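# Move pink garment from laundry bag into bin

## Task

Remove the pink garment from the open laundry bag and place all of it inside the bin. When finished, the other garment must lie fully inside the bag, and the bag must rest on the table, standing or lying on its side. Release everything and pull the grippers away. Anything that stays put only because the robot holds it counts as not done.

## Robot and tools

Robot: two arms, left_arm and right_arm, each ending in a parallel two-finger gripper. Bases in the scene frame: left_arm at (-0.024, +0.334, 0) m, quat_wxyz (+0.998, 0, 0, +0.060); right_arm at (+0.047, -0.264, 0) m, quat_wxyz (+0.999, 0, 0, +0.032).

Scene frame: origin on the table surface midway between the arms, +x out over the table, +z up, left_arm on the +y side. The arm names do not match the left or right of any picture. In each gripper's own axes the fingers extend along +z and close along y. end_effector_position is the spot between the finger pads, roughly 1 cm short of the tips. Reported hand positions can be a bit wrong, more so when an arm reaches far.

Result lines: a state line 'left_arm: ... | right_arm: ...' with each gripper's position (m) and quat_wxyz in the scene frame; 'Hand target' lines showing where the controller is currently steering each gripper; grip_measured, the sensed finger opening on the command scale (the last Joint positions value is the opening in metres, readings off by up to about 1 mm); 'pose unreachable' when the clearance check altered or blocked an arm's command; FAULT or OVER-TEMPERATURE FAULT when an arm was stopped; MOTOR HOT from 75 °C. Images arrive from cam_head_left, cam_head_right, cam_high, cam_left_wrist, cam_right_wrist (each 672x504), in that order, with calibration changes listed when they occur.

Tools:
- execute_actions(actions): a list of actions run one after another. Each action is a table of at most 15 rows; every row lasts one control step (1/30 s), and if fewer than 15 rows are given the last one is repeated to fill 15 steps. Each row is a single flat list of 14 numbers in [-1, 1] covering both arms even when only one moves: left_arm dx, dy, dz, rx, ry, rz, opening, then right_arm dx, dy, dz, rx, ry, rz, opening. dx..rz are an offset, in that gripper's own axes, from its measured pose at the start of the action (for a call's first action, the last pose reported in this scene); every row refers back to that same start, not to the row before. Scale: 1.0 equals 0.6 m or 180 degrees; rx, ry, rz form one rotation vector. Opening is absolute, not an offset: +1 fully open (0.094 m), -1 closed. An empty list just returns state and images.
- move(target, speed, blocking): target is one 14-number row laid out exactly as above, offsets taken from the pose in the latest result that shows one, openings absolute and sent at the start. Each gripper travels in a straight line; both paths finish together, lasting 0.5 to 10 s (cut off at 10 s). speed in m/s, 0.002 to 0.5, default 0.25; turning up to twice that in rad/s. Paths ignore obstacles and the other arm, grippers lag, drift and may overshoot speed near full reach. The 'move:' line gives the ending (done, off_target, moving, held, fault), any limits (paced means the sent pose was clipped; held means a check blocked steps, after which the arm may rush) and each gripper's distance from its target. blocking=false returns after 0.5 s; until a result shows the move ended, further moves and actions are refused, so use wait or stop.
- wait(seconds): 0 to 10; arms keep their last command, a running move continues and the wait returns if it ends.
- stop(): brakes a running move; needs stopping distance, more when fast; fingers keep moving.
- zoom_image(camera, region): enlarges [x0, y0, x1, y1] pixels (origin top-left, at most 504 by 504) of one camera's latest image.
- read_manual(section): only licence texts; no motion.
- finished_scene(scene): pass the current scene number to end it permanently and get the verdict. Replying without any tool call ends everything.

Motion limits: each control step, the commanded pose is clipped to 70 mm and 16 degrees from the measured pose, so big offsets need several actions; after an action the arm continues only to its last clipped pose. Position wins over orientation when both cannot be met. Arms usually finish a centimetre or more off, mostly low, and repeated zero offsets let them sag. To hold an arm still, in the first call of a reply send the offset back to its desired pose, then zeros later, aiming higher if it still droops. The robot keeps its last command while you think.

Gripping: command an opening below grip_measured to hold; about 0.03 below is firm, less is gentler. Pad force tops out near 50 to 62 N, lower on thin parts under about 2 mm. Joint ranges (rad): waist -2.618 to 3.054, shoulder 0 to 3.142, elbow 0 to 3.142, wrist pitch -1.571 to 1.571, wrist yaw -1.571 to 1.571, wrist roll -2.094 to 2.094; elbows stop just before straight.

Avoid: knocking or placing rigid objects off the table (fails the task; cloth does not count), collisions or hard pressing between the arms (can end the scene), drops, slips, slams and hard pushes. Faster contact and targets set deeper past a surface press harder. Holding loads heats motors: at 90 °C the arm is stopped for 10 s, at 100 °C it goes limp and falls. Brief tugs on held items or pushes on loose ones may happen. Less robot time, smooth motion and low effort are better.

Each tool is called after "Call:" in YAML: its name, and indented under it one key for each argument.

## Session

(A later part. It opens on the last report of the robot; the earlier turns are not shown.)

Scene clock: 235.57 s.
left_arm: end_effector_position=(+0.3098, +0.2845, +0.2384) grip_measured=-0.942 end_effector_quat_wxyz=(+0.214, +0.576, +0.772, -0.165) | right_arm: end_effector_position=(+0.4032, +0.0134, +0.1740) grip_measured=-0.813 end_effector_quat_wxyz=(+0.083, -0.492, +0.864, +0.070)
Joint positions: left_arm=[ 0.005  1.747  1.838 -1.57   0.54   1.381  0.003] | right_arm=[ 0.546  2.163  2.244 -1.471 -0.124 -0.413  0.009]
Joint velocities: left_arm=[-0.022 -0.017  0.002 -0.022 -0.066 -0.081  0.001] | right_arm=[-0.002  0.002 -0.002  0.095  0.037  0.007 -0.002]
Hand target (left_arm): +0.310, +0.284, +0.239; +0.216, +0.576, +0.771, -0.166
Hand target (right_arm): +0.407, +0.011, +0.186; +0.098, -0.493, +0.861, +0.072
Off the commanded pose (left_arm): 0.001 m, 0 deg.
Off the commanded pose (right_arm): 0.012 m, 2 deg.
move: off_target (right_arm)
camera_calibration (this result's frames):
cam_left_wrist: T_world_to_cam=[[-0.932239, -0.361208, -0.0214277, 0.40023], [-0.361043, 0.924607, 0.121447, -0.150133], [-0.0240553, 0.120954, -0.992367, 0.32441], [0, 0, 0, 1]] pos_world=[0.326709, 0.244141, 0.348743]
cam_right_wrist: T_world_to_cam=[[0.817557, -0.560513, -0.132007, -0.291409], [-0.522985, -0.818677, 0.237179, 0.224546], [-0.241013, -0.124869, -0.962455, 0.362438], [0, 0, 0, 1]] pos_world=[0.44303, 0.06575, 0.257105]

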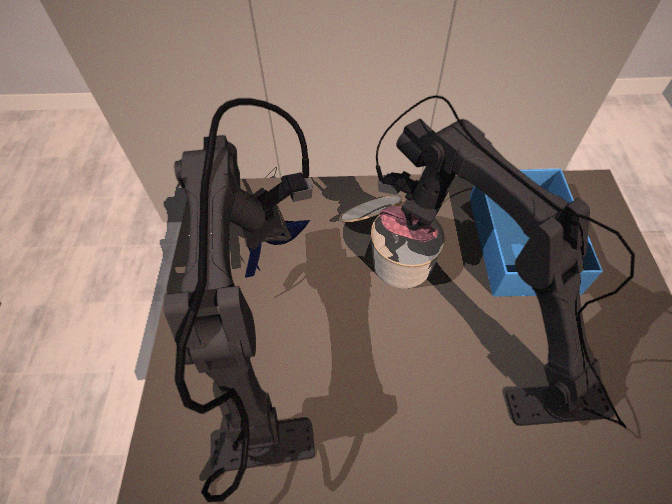

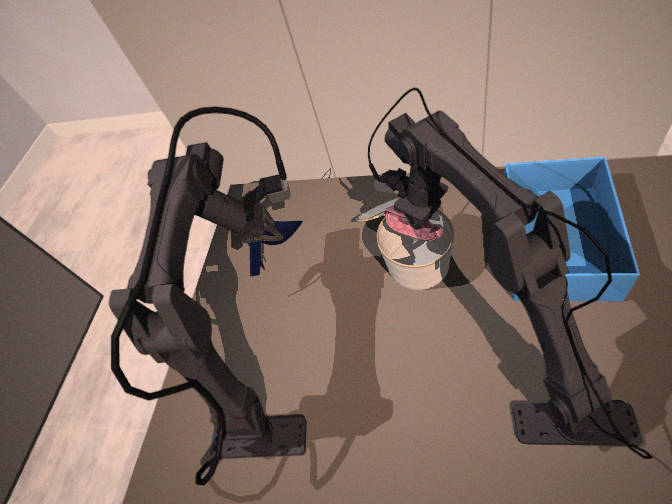

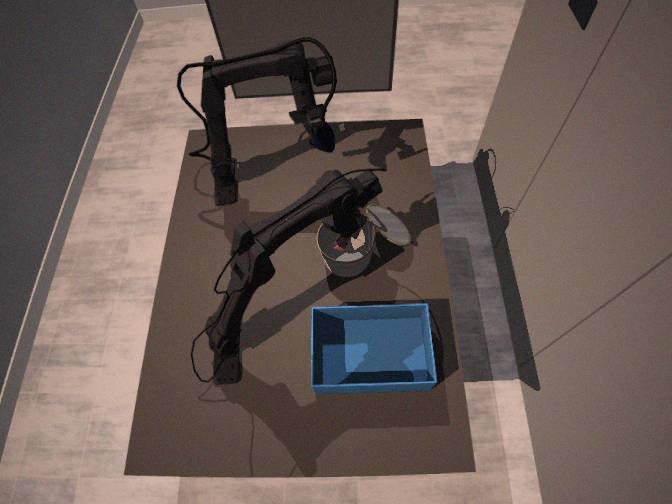

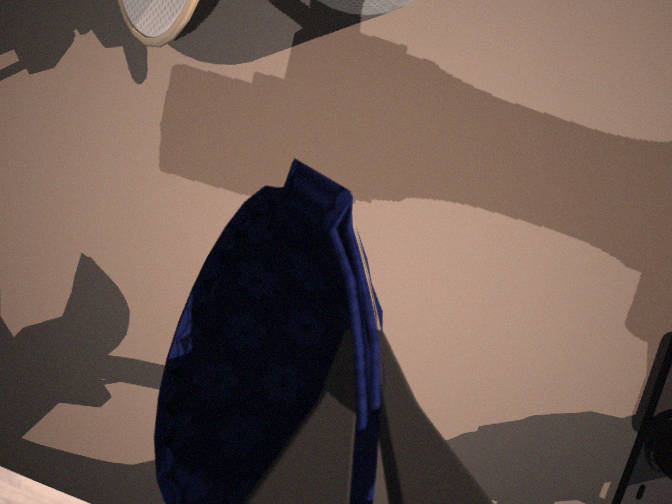

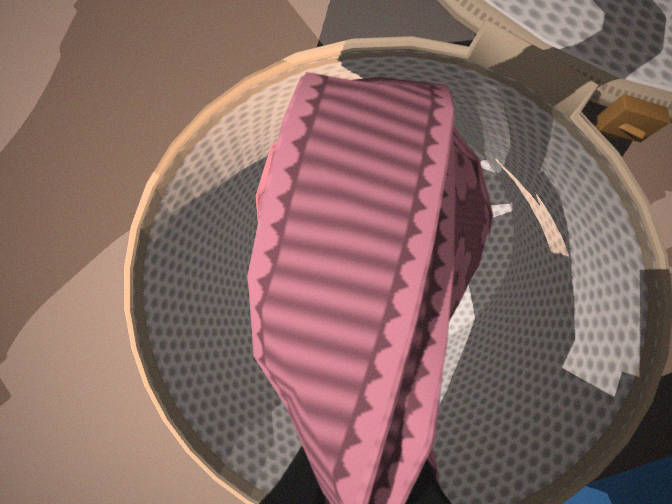

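Call:
move:
  target: [-0.32,0.02,0.04,0,-0.12,0,-1,0.378,-0.31,-0.13,0.07,-0.013,0.325,-1]
  speed: 0.3

Call:
move:
  target: [-0.17,0,0.17,0,0,0,-1,0.02,0,0.19,0,0,0,-1]
  speed: 0.2

Scene clock: 248.77 s.
left_arm: end_effector_position=(+0.3712, +0.1280, +0.3038) grip_measured=-0.942 end_effector_quat_wxyz=(+0.336, +0.531, +0.734, -0.258) | right_arm: end_effector_position=(+0.4417, -0.2893, +0.1863) grip_measured=-0.814 end_effector_quat_wxyz=(+0.092, -0.002, +0.996, +0.009)
Joint positions: left_arm=[-0.331  1.885  2.094 -1.258  0.737  0.835  0.003] | right_arm=[-0.146  1.903  1.913 -1.398 -0.034 -0.082  0.009]
Joint velocities: left_arm=[-0.012  0.017  0.012 -0.022  0.007 -0.168 -0.   ] | right_arm=[-0.027  0.007  0.002 -0.022  0.037 -0.022  0.   ]
Hand target (left_arm): +0.373, +0.120, +0.317; +0.355, +0.536, +0.719, -0.264
Hand target (right_arm): +0.446, -0.291, +0.196; +0.106, +0.004, +0.994, +0.006
Off the commanded pose (left_arm): 0.017 m, 3 deg.
Off the commanded pose (right_arm): 0.009 m, 2 deg.
move: off_target (left_arm)
camera_calibration (this result's frames):
cam_left_wrist: T_world_to_cam=[[-0.92205, -0.386467, 0.0216004, 0.388688], [-0.382685, 0.901807, -0.200742, 0.117582], [0.0581007, -0.19336, -0.979406, 0.415473], [0, 0, 0, 1]] pos_world=[0.379248, 0.124514, 0.422124]
cam_right_wrist: T_world_to_cam=[[-0.0664277, -0.991772, -0.109436, -0.229416], [-0.963516, 0.035259, 0.265318, 0.430308], [-0.259276, 0.123068, -0.95793, 0.424757], [0, 0, 0, 1]] pos_world=[0.509498, -0.294975, 0.267613]

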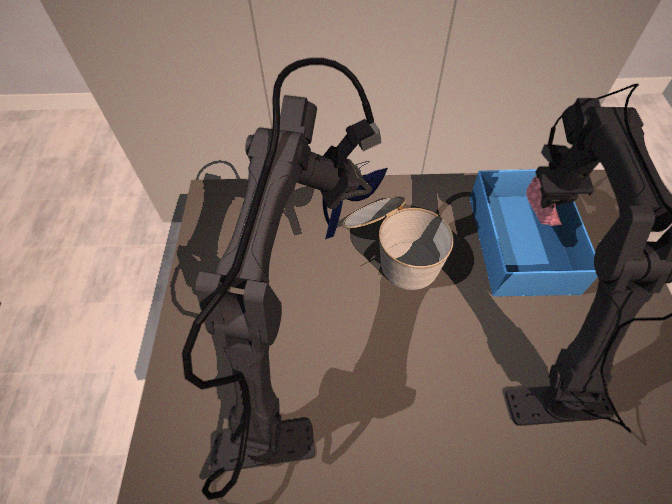

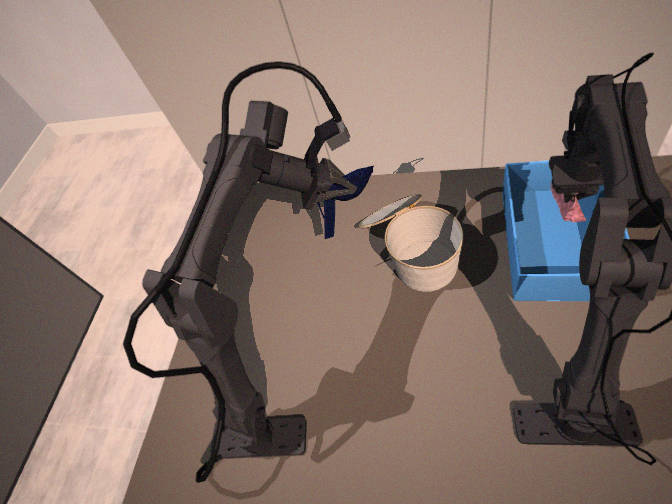

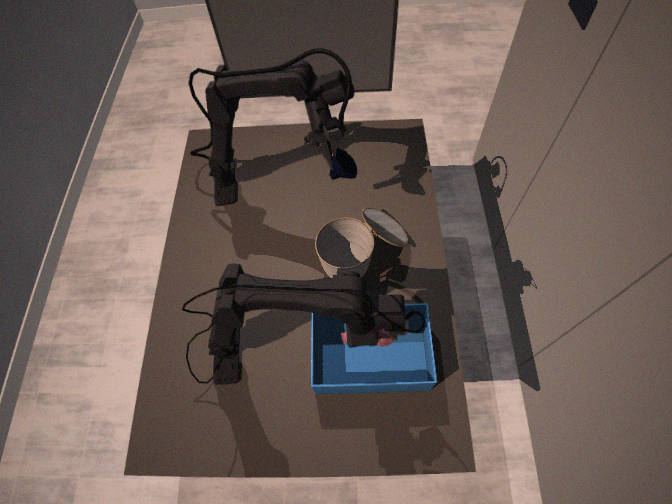

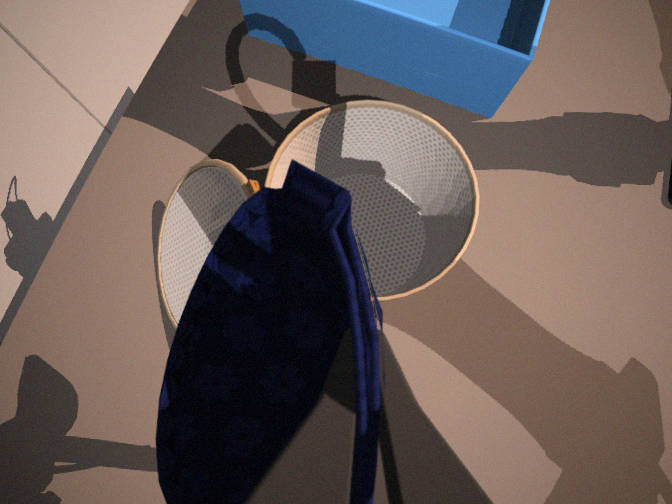

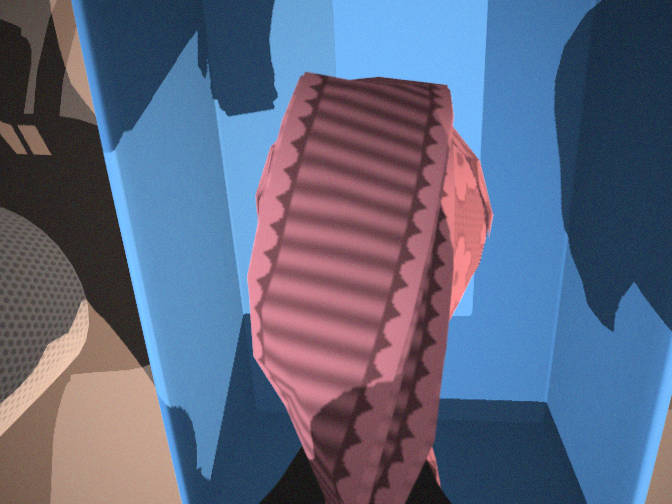

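Scene clock: 250.17 s.
left_arm: end_effector_position=(+0.4168, -0.0093, +0.3048) grip_measured=-0.942 end_effector_quat_wxyz=(+0.353, +0.519, +0.735, -0.258) | right_arm: end_effector_position=(+0.4430, -0.2894, +0.0687) grip_measured=-0.814 end_effector_quat_wxyz=(+0.077, -0.001, +0.997, +0.011)
Joint positions: left_arm=[-0.611  2.36   2.818 -1.28   0.568  0.51   0.003] | right_arm=[-0.146  1.928  1.482 -0.972 -0.034 -0.081  0.009]
Joint velocities: left_arm=[-0.007 -0.027  0.012 -0.066 -0.007 -0.066  0.   ] | right_arm=[ 0.002 -0.002  0.012  0.022 -0.051  0.007  0.001]
Hand target (left_arm): +0.416, -0.009, +0.318; +0.368, +0.518, +0.729, -0.256
Hand target (right_arm): +0.449, -0.285, +0.072; +0.092, -0.002, +0.996, +0.010
Off the commanded pose (left_arm): 0.012 m, 2 deg.
Off the commanded pose (right_arm): 0.009 m, 2 deg.
elbow stopped short (left arm): the move would have taken joint 3 (elbow) straighter than the controller allows; a more bent joint 3 avoids this.
move: off_target (left_arm)
camera_calibration (this result's frames):
cam_left_wrist: T_world_to_cam=[[-0.911779, -0.410428, 0.0144274, 0.375315], [-0.402356, 0.885707, -0.231585, 0.276575], [0.0822705, -0.216959, -0.972708, 0.37494], [0, 0, 0, 1]] pos_world=[0.422639, -0.00957825, 0.423343]
cam_right_wrist: T_world_to_cam=[[-0.0712607, -0.991367, -0.110059, -0.24001], [-0.954937, 0.0359337, 0.294624, 0.457113], [-0.288126, 0.126094, -0.949254, 0.325441], [0, 0, 0, 1]] pos_world=[0.513179, -0.2954, 0.147835]

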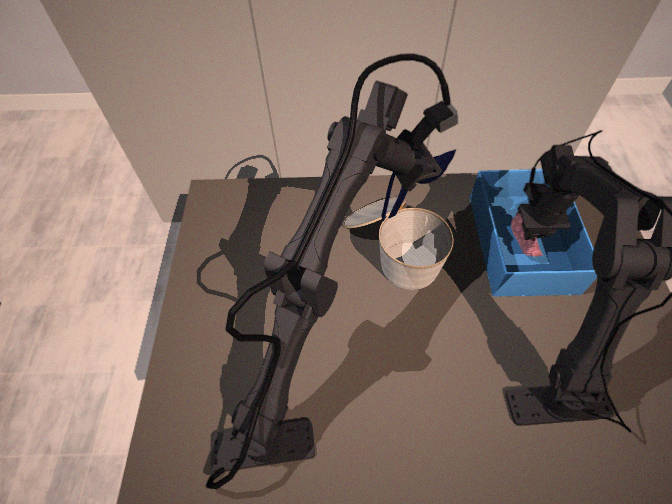

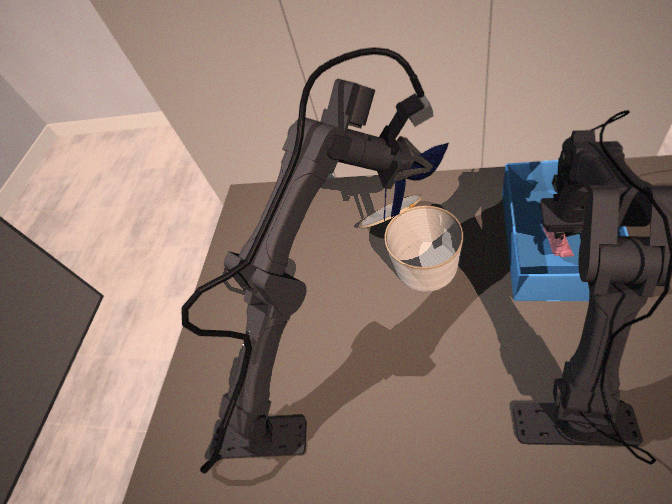

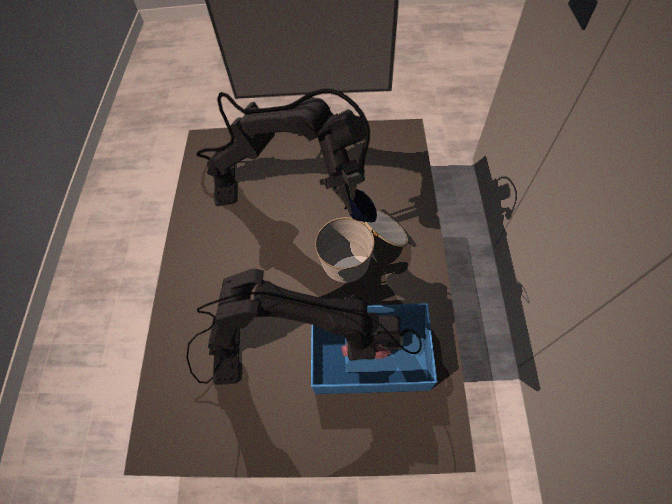

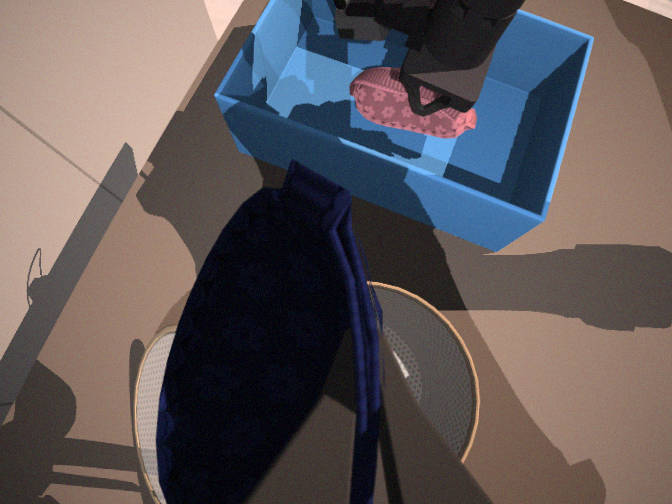

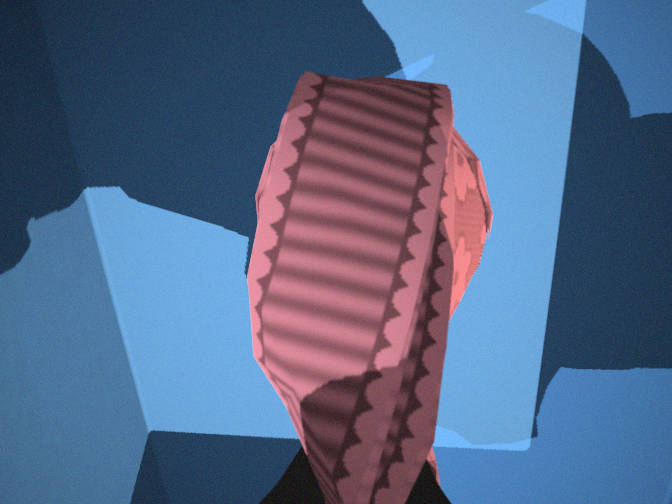

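Call:
move:
  target: [-0.01,-0.053,0.06,0,-0.03,0,-1,0,0,0.02,0,0,0,0.4]
  speed: 0.1

Call:
move:
  target: [0.1,0,0.07,0,0,0,-1,0,-0.05,-0.25,0,0,0,0.4]
  speed: 0.2

Scene clock: 258.13 s.
left_arm: end_effector_position=(+0.4014, -0.0486, +0.2688) grip_measured=-0.942 end_effector_quat_wxyz=(+0.369, +0.506, +0.728, -0.280) | right_arm: end_effector_position=(+0.4407, -0.2892, +0.0570) grip_measured=+0.399 end_effector_quat_wxyz=(+0.068, -0.001, +0.998, +0.011)
Joint positions: left_arm=[-0.692  2.122  2.18  -0.79   0.546  0.394  0.003] | right_arm=[-0.146  1.946  1.461 -0.952 -0.034 -0.081  0.066]
Joint velocities: left_arm=[-0.007 -0.007 -0.002  0.037 -0.051  0.007 -0.   ] | right_arm=[ 0.002  0.007  0.002 -0.007  0.007 -0.037  0.   ]
Hand target (left_arm): +0.397, -0.050, +0.287; +0.388, +0.507, +0.717, -0.281
Hand target (right_arm): +0.445, -0.289, +0.057; +0.077, -0.001, +0.997, +0.011
Off the commanded pose (left_arm): 0.019 m, 2 deg.
Off the commanded pose (right_arm): 0.004 m, 1 deg.
move: off_target (left_arm)
camera_calibration (this result's frames):
cam_left_wrist: T_world_to_cam=[[-0.909944, -0.412478, 0.0431655, 0.337092], [-0.406906, 0.867804, -0.285209, 0.312164], [0.0801833, -0.277088, -0.957493, 0.326493], [0, 0, 0, 1]] pos_world=[0.407577, -0.0413866, 0.387096]
cam_right_wrist: T_world_to_cam=[[-0.0732289, -0.991206, -0.110215, -0.24035], [-0.94952, 0.0354912, 0.311693, 0.454925], [-0.30504, 0.127476, -0.943769, 0.321239], [0, 0, 0, 1]] pos_world=[0.512351, -0.295333, 0.134888]

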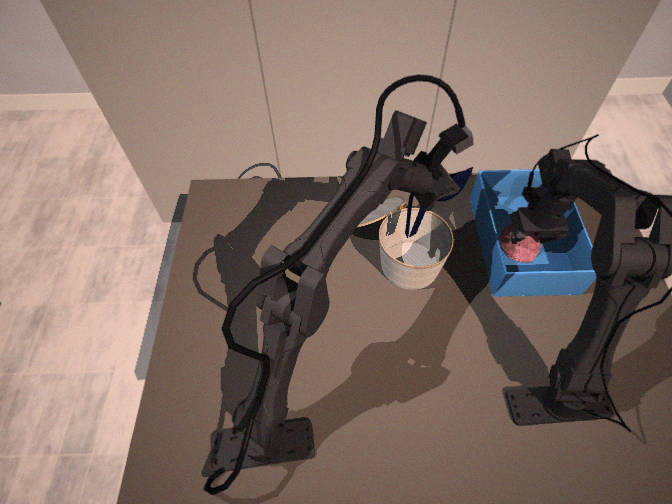

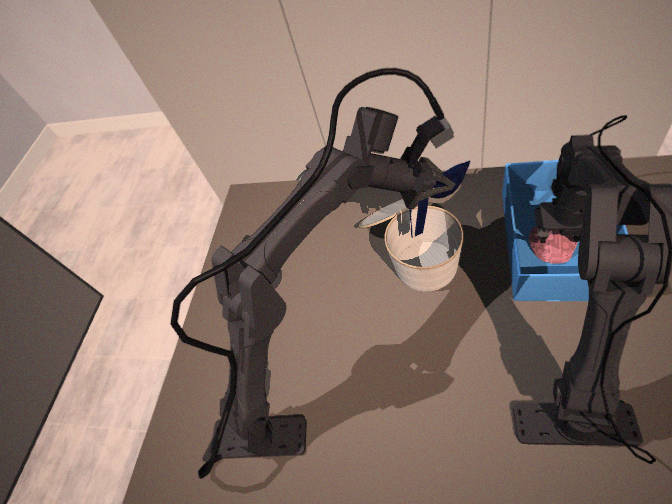

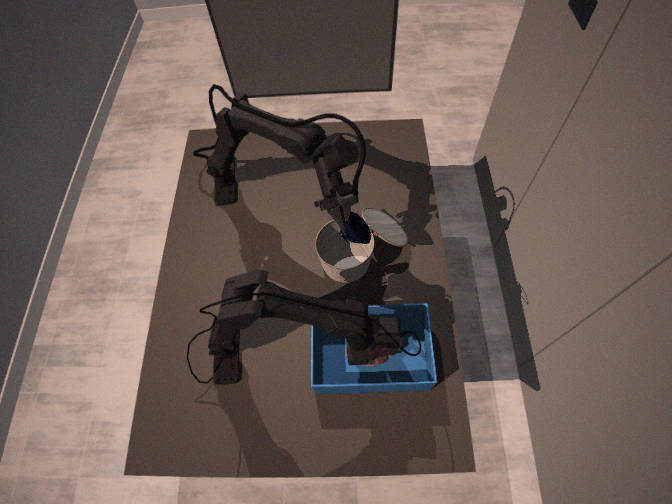

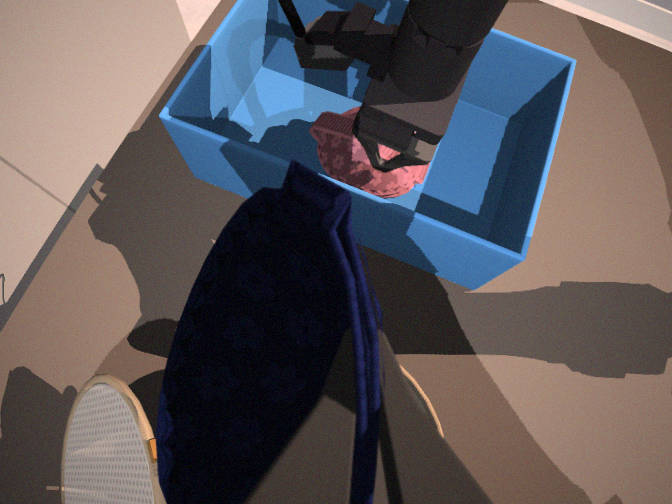

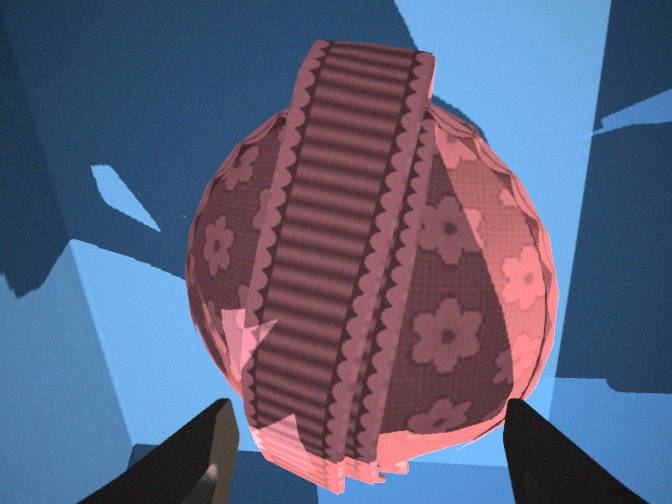

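Scene clock: 259.63 s.
left_arm: end_effector_position=(+0.4012, -0.0482, +0.1724) grip_measured=-0.942 end_effector_quat_wxyz=(+0.345, +0.504, +0.740, -0.281) | right_arm: end_effector_position=(+0.4209, -0.3242, +0.1969) grip_measured=+0.399 end_effector_quat_wxyz=(+0.058, +0.002, +0.998, +0.007)
Joint positions: left_arm=[-0.692  2.109  1.808 -0.484  0.545  0.394  0.003] | right_arm=[-0.243  1.922  1.993 -1.529 -0.034 -0.172  0.066]
Joint velocities: left_arm=[ 0.002 -0.002  0.002 -0.022 -0.066  0.037  0.   ] | right_arm=[ 0.012 -0.027  0.012 -0.022  0.037  0.007  0.001]
Hand target (left_arm): +0.399, -0.050, +0.195; +0.368, +0.506, +0.728, -0.281
Hand target (right_arm): +0.422, -0.326, +0.204; +0.067, -0.001, +0.998, +0.009
Off the commanded pose (left_arm): 0.023 m, 3 deg.
Off the commanded pose (right_arm): 0.008 m, 1 deg.
move: off_target (left_arm)
camera_calibration (this result's frames):
cam_left_wrist: T_world_to_cam=[[-0.906952, -0.415188, 0.0711079, 0.335099], [-0.419535, 0.875188, -0.240906, 0.282042], [0.0377883, -0.248322, -0.96794, 0.254533], [0, 0, 0, 1]] pos_world=[0.412627, -0.0445048, 0.29049]
cam_right_wrist: T_world_to_cam=[[-0.0809391, -0.991694, -0.0999639, -0.260037], [-0.943024, 0.0437185, 0.329841, 0.390127], [-0.322731, 0.120965, -0.938729, 0.456072], [0, 0, 0, 1]] pos_world=[0.49404, -0.330101, 0.273454]

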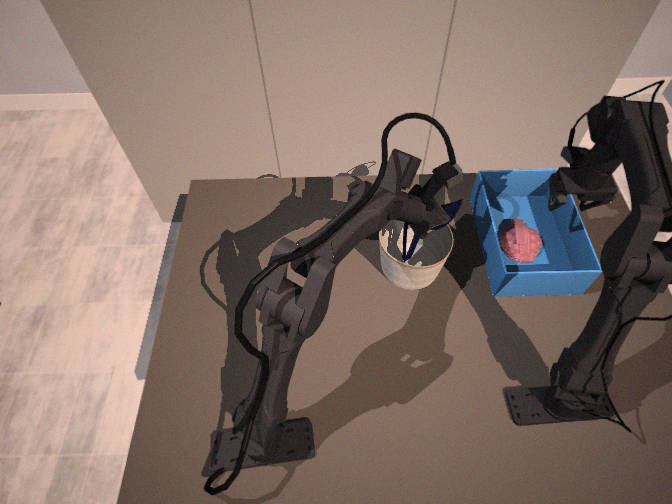

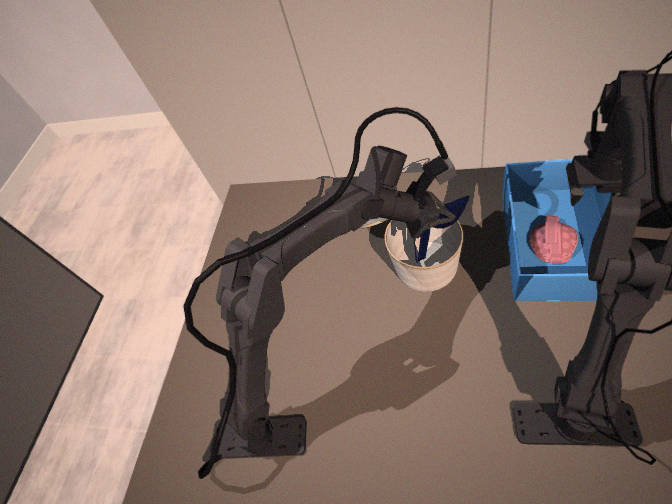

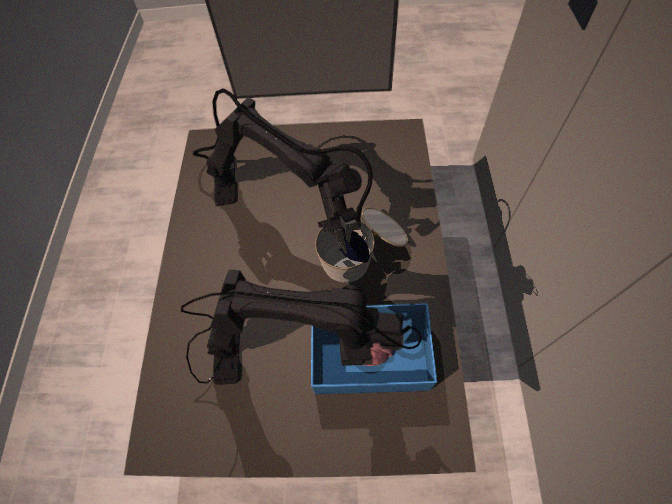

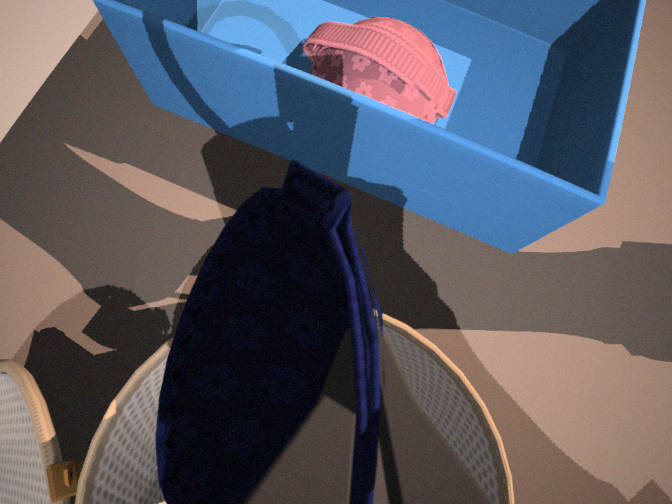

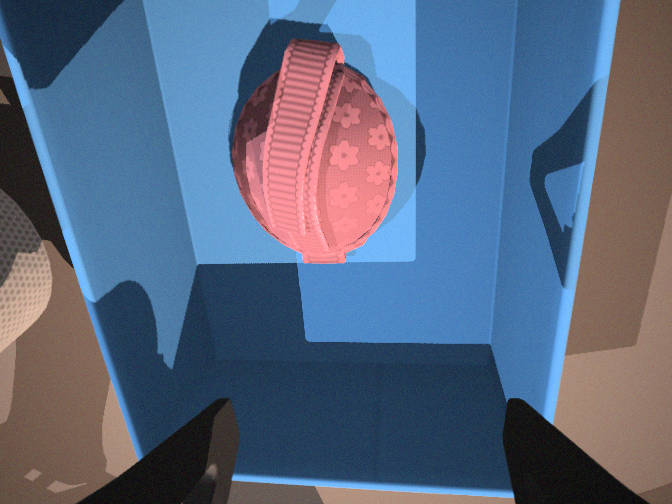

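Call:
move:
  target: [0.045,-0.03,-0.065,0,0.14,0,-1,0.3,-0.15,-0.05,0,0,0,0.4]
  speed: 0.25

Call:
move:
  target: [0.05,0,0.11,0,0,0,-1,0,0,0,0,0,0,0.4]
  speed: 0.12

Scene clock: 269.13 s.
left_arm: end_effector_position=(+0.3683, -0.0027, +0.1663) grip_measured=-0.942 end_effector_quat_wxyz=(+0.161, +0.547, +0.804, -0.165) | right_arm: end_effector_position=(+0.2410, -0.4227, +0.2040) grip_measured=+0.399 end_effector_quat_wxyz=(+0.043, +0.004, +0.999, -0.007)
Joint positions: left_arm=[-0.721  2.289  2.348 -1.291  0.326  0.537  0.003] | right_arm=[-0.787  1.458  1.502 -1.541 -0.047 -0.712  0.066]
Joint velocities: left_arm=[-0.012 -0.007 -0.002 -0.051  0.022 -0.066 -0.002] | right_arm=[ 0.017 -0.007  0.007 -0.037 -0.007 -0.007 -0.001]
Hand target (left_arm): +0.368, -0.009, +0.176; +0.175, +0.555, +0.797, -0.164
Hand target (right_arm): +0.237, -0.417, +0.208; +0.050, +0.002, +0.999, -0.002
Off the commanded pose (left_arm): 0.012 m, 2 deg.
Off the commanded pose (right_arm): 0.009 m, 2 deg.
joint sent to its limit (right arm) — the command would take joint 4 (wrist pitch) past its lower limit, so that joint was sent only as far as its limit.
move: off_target (left_arm)
camera_calibration (this result's frames):
cam_left_wrist: T_world_to_cam=[[-0.905285, -0.421433, 0.0534226, 0.326917], [-0.401643, 0.890087, 0.215473, 0.144525], [-0.138358, 0.173607, -0.975047, 0.328348], [0, 0, 0, 1]] pos_world=[0.39943, -0.0478698, 0.271549]
cam_right_wrist: T_world_to_cam=[[-0.0892694, -0.993464, -0.0711418, -0.376116], [-0.93211, 0.0581577, 0.357475, 0.220217], [-0.351001, 0.0982236, -0.931209, 0.412221], [0, 0, 0, 1]] pos_world=[0.31638, -0.426954, 0.278384]

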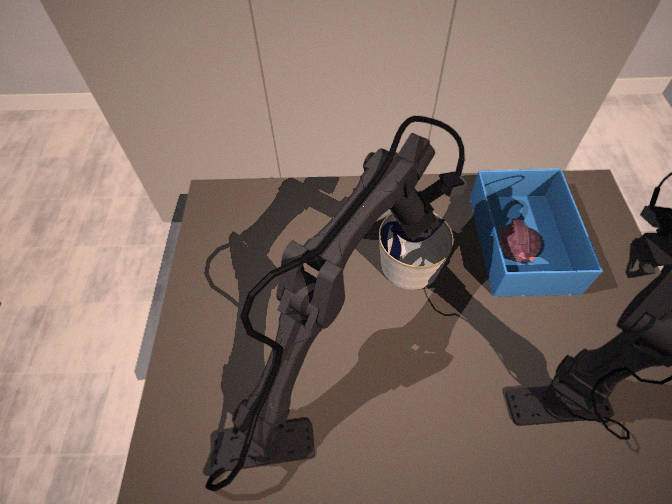

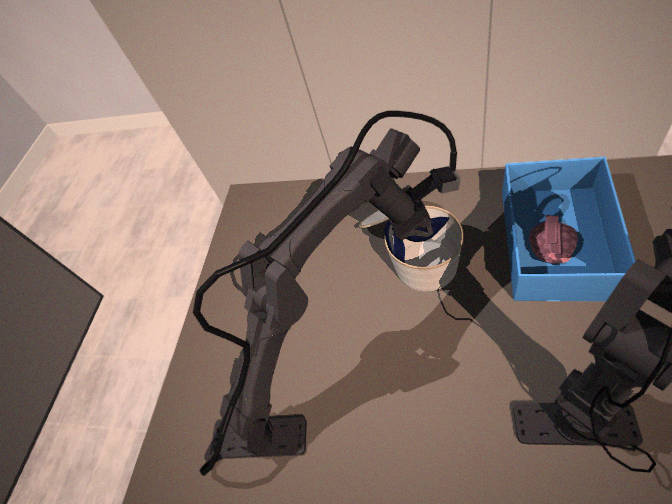

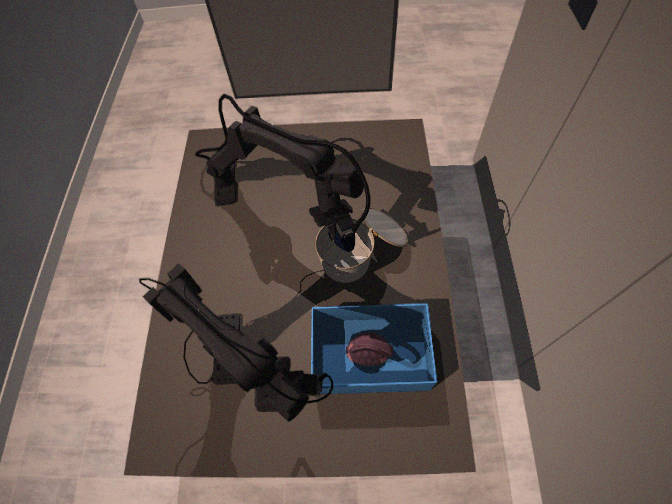

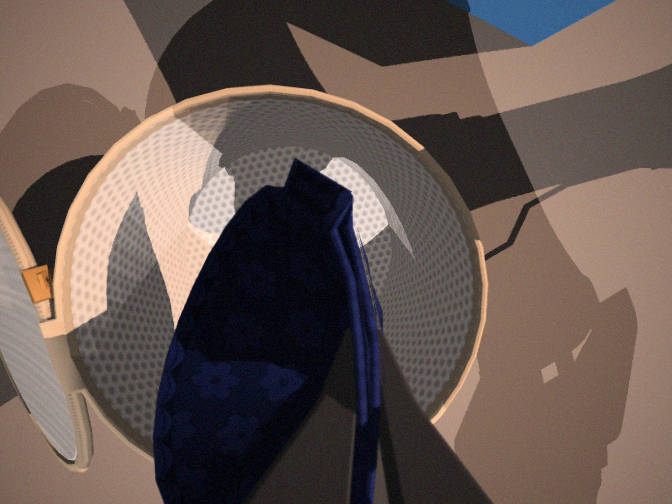

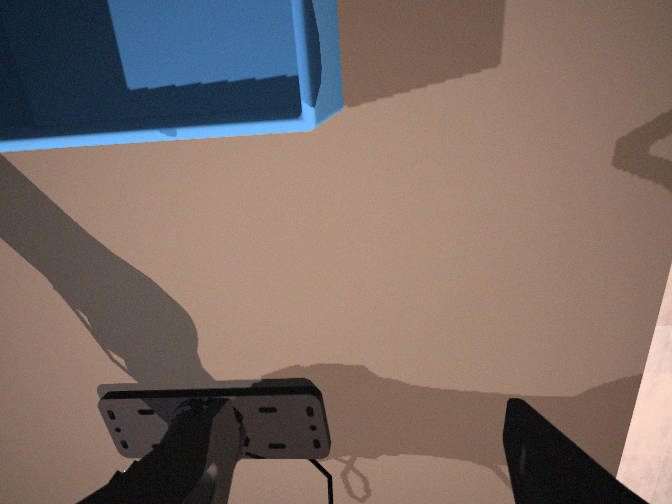

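Scene clock: 270.40 s.
left_arm: end_effector_position=(+0.3655, -0.0005, +0.0777) grip_measured=-0.942 end_effector_quat_wxyz=(+0.141, +0.542, +0.812, -0.165) | right_arm: end_effector_position=(+0.2410, -0.4227, +0.2040) grip_measured=+0.399 end_effector_quat_wxyz=(+0.043, +0.004, +0.999, -0.007)
Joint positions: left_arm=[-0.721  2.262  1.96  -0.969  0.324  0.527  0.003] | right_arm=[-0.787  1.458  1.502 -1.541 -0.047 -0.712  0.066]
Joint velocities: left_arm=[-0.007  0.002 -0.007  0.007 -0.022 -0.051 -0.001] | right_arm=[ 0.007 -0.002 -0.022 -0.037 -0.051  0.037 -0.   ]
Hand target (left_arm): +0.363, -0.008, +0.094; +0.161, +0.547, +0.804, -0.165
Hand target (right_arm): +0.241, -0.423, +0.204; +0.043, +0.004, +0.999, -0.007
Off the commanded pose (left_arm): 0.018 m, 3 deg.
Off the commanded pose (right_arm): 0.000 m, 0 deg.
move: off_target (left_arm)
camera_calibration (this result's frames):
cam_left_wrist: T_world_to_cam=[[-0.898928, -0.431409, 0.0762552, 0.325957], [-0.401543, 0.880952, 0.250372, 0.157761], [-0.17519, 0.194447, -0.965142, 0.253846], [0, 0, 0, 1]] pos_world=[0.400831, -0.0477184, 0.180643]
cam_right_wrist: T_world_to_cam=[[-0.0892694, -0.993464, -0.0711418, -0.376116], [-0.93211, 0.0581577, 0.357475, 0.220217], [-0.351001, 0.0982236, -0.931209, 0.412221], [0, 0, 0, 1]] pos_world=[0.31638, -0.426954, 0.278384]

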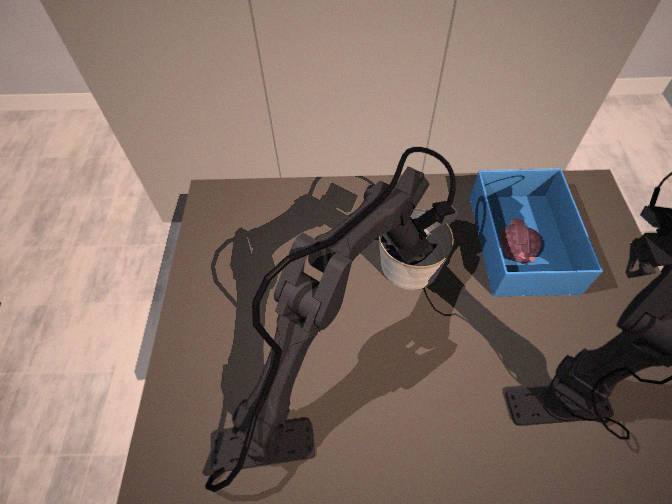

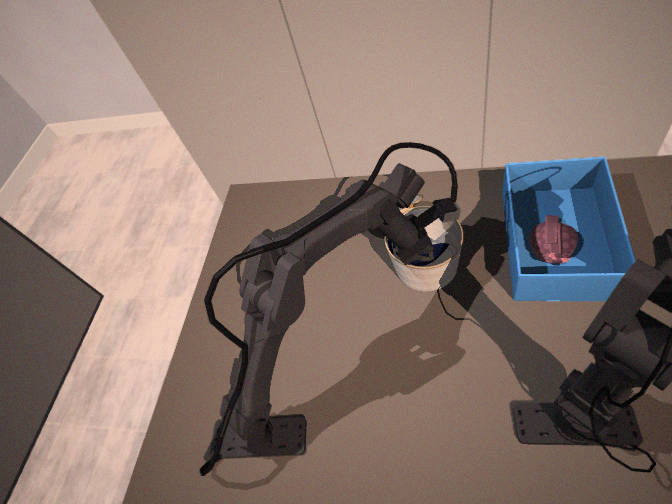

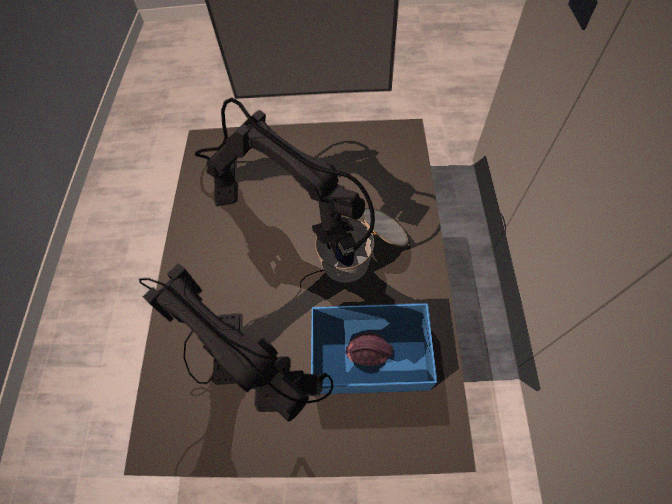

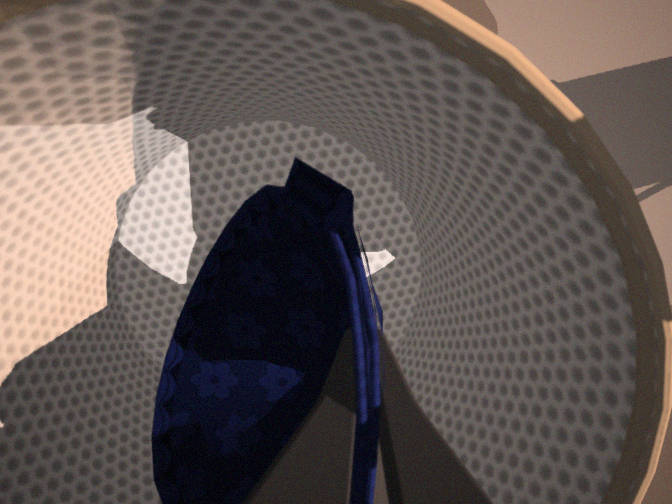

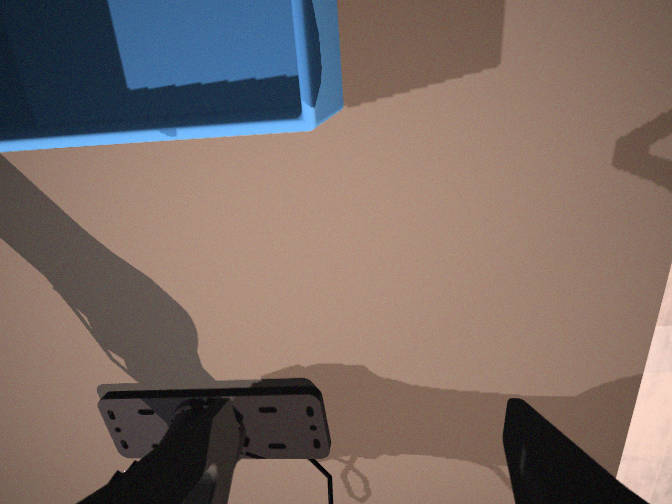

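Call:
execute_actions:
  actions:
    - [[-0.02,0,-0.01,0,0,0,-0.4,0,0,0,0,0,0,0.4]]
    - [[-0.04,0,-0.11,0,0,0,-0.4,0,0,0,0,0,0,0.4]]
    - [[-0.03,0,-0.12,0,0,0,-0.4,0,0,0,0,0,0,0.4]]
    - [[0.1,0,-0.12,0,0,0,-0.4,0,0,0,0,0,0,0.4]]
    - [[0.2,0,-0.1,0,0,0,-0.4,0,0,0,0,0,0,0.4]]

Scene clock: 279.07 s.
left_arm: end_effector_position=(+0.2964, +0.2328, +0.2482) grip_measured=-0.402 end_effector_quat_wxyz=(+0.171, +0.505, +0.834, -0.141) | right_arm: end_effector_position=(+0.2410, -0.4227, +0.2040) grip_measured=+0.399 end_effector_quat_wxyz=(+0.043, +0.004, +0.999, -0.007)
Joint positions: left_arm=[-0.22   1.683  1.836 -1.524  0.403  0.948  0.028] | right_arm=[-0.787  1.458  1.502 -1.541 -0.047 -0.712  0.066]
Joint velocities: left_arm=[-0.017 -0.017  0.007  0.022  0.125  0.242 -0.   ] | right_arm=[-0.007  0.012 -0.007 -0.007  0.037  0.007 -0.   ]
Hand target (left_arm): +0.291, +0.225, +0.250; +0.178, +0.522, +0.820, -0.157
Hand target (right_arm): +0.241, -0.423, +0.204; +0.043, +0.004, +0.999, -0.007
Off the commanded pose (left_arm): 0.009 m, 3 deg.
Off the commanded pose (right_arm): 0.000 m, 0 deg.
camera_calibration (this result's frames):
cam_left_wrist: T_world_to_cam=[[-0.853632, -0.520223, 0.0260862, 0.371159], [-0.501694, 0.834629, 0.227371, -0.0719796], [-0.140056, 0.181004, -0.973459, 0.355805], [0, 0, 0, 1]] pos_world=[0.330554, 0.18876, 0.353046]
cam_right_wrist: T_world_to_cam=[[-0.0892694, -0.993464, -0.0711418, -0.376116], [-0.93211, 0.0581577, 0.357475, 0.220217], [-0.351001, 0.0982236, -0.931209, 0.412221], [0, 0, 0, 1]] pos_world=[0.31638, -0.426954, 0.278384]

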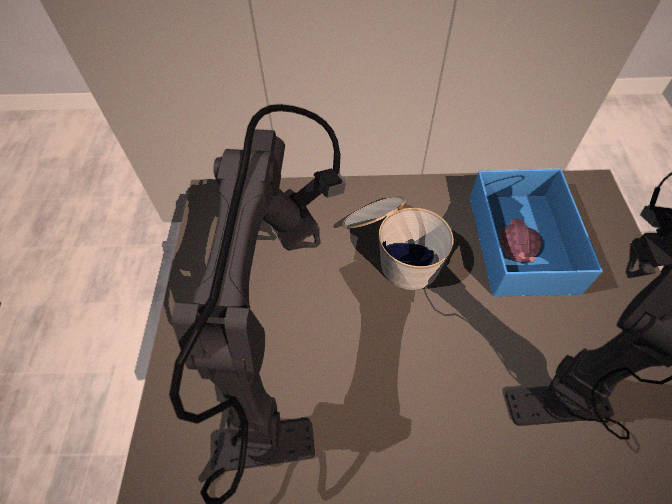

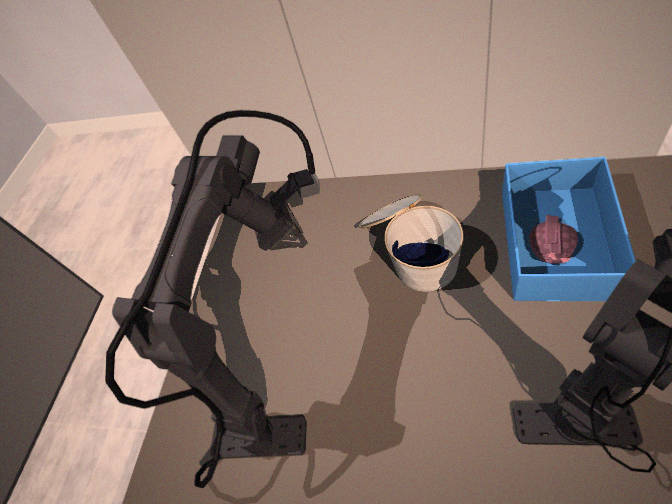

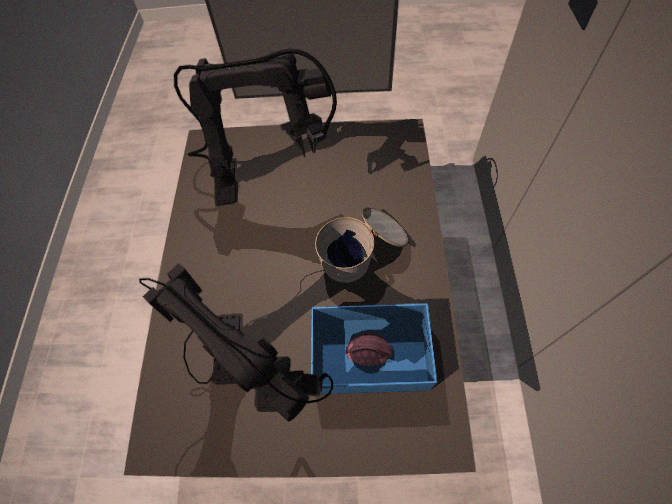

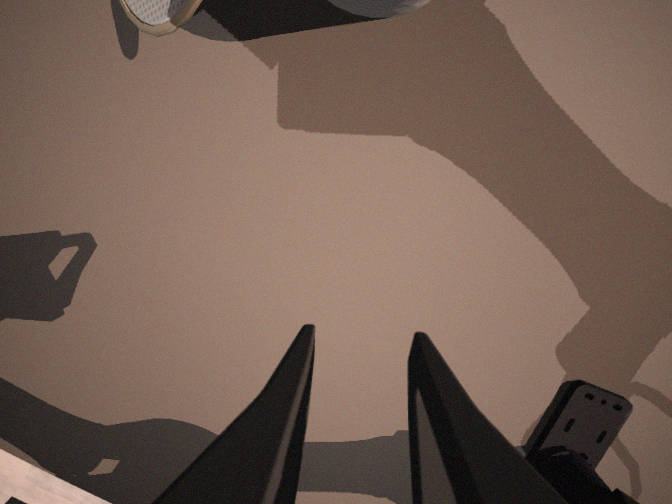

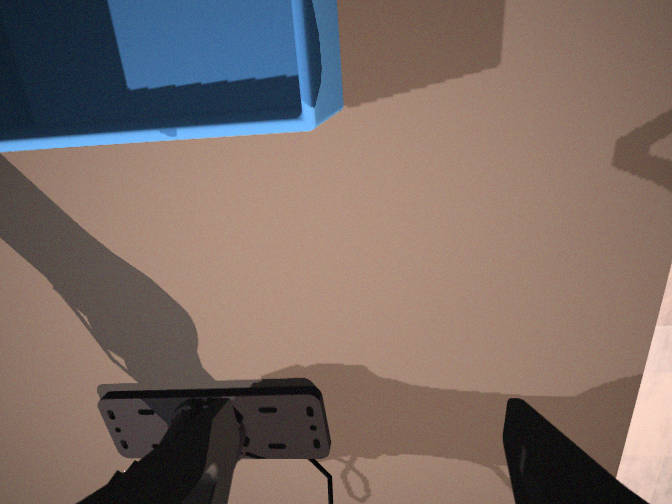

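Call:
finished_scene:
  scene: 1

The scene is finished: the task was done.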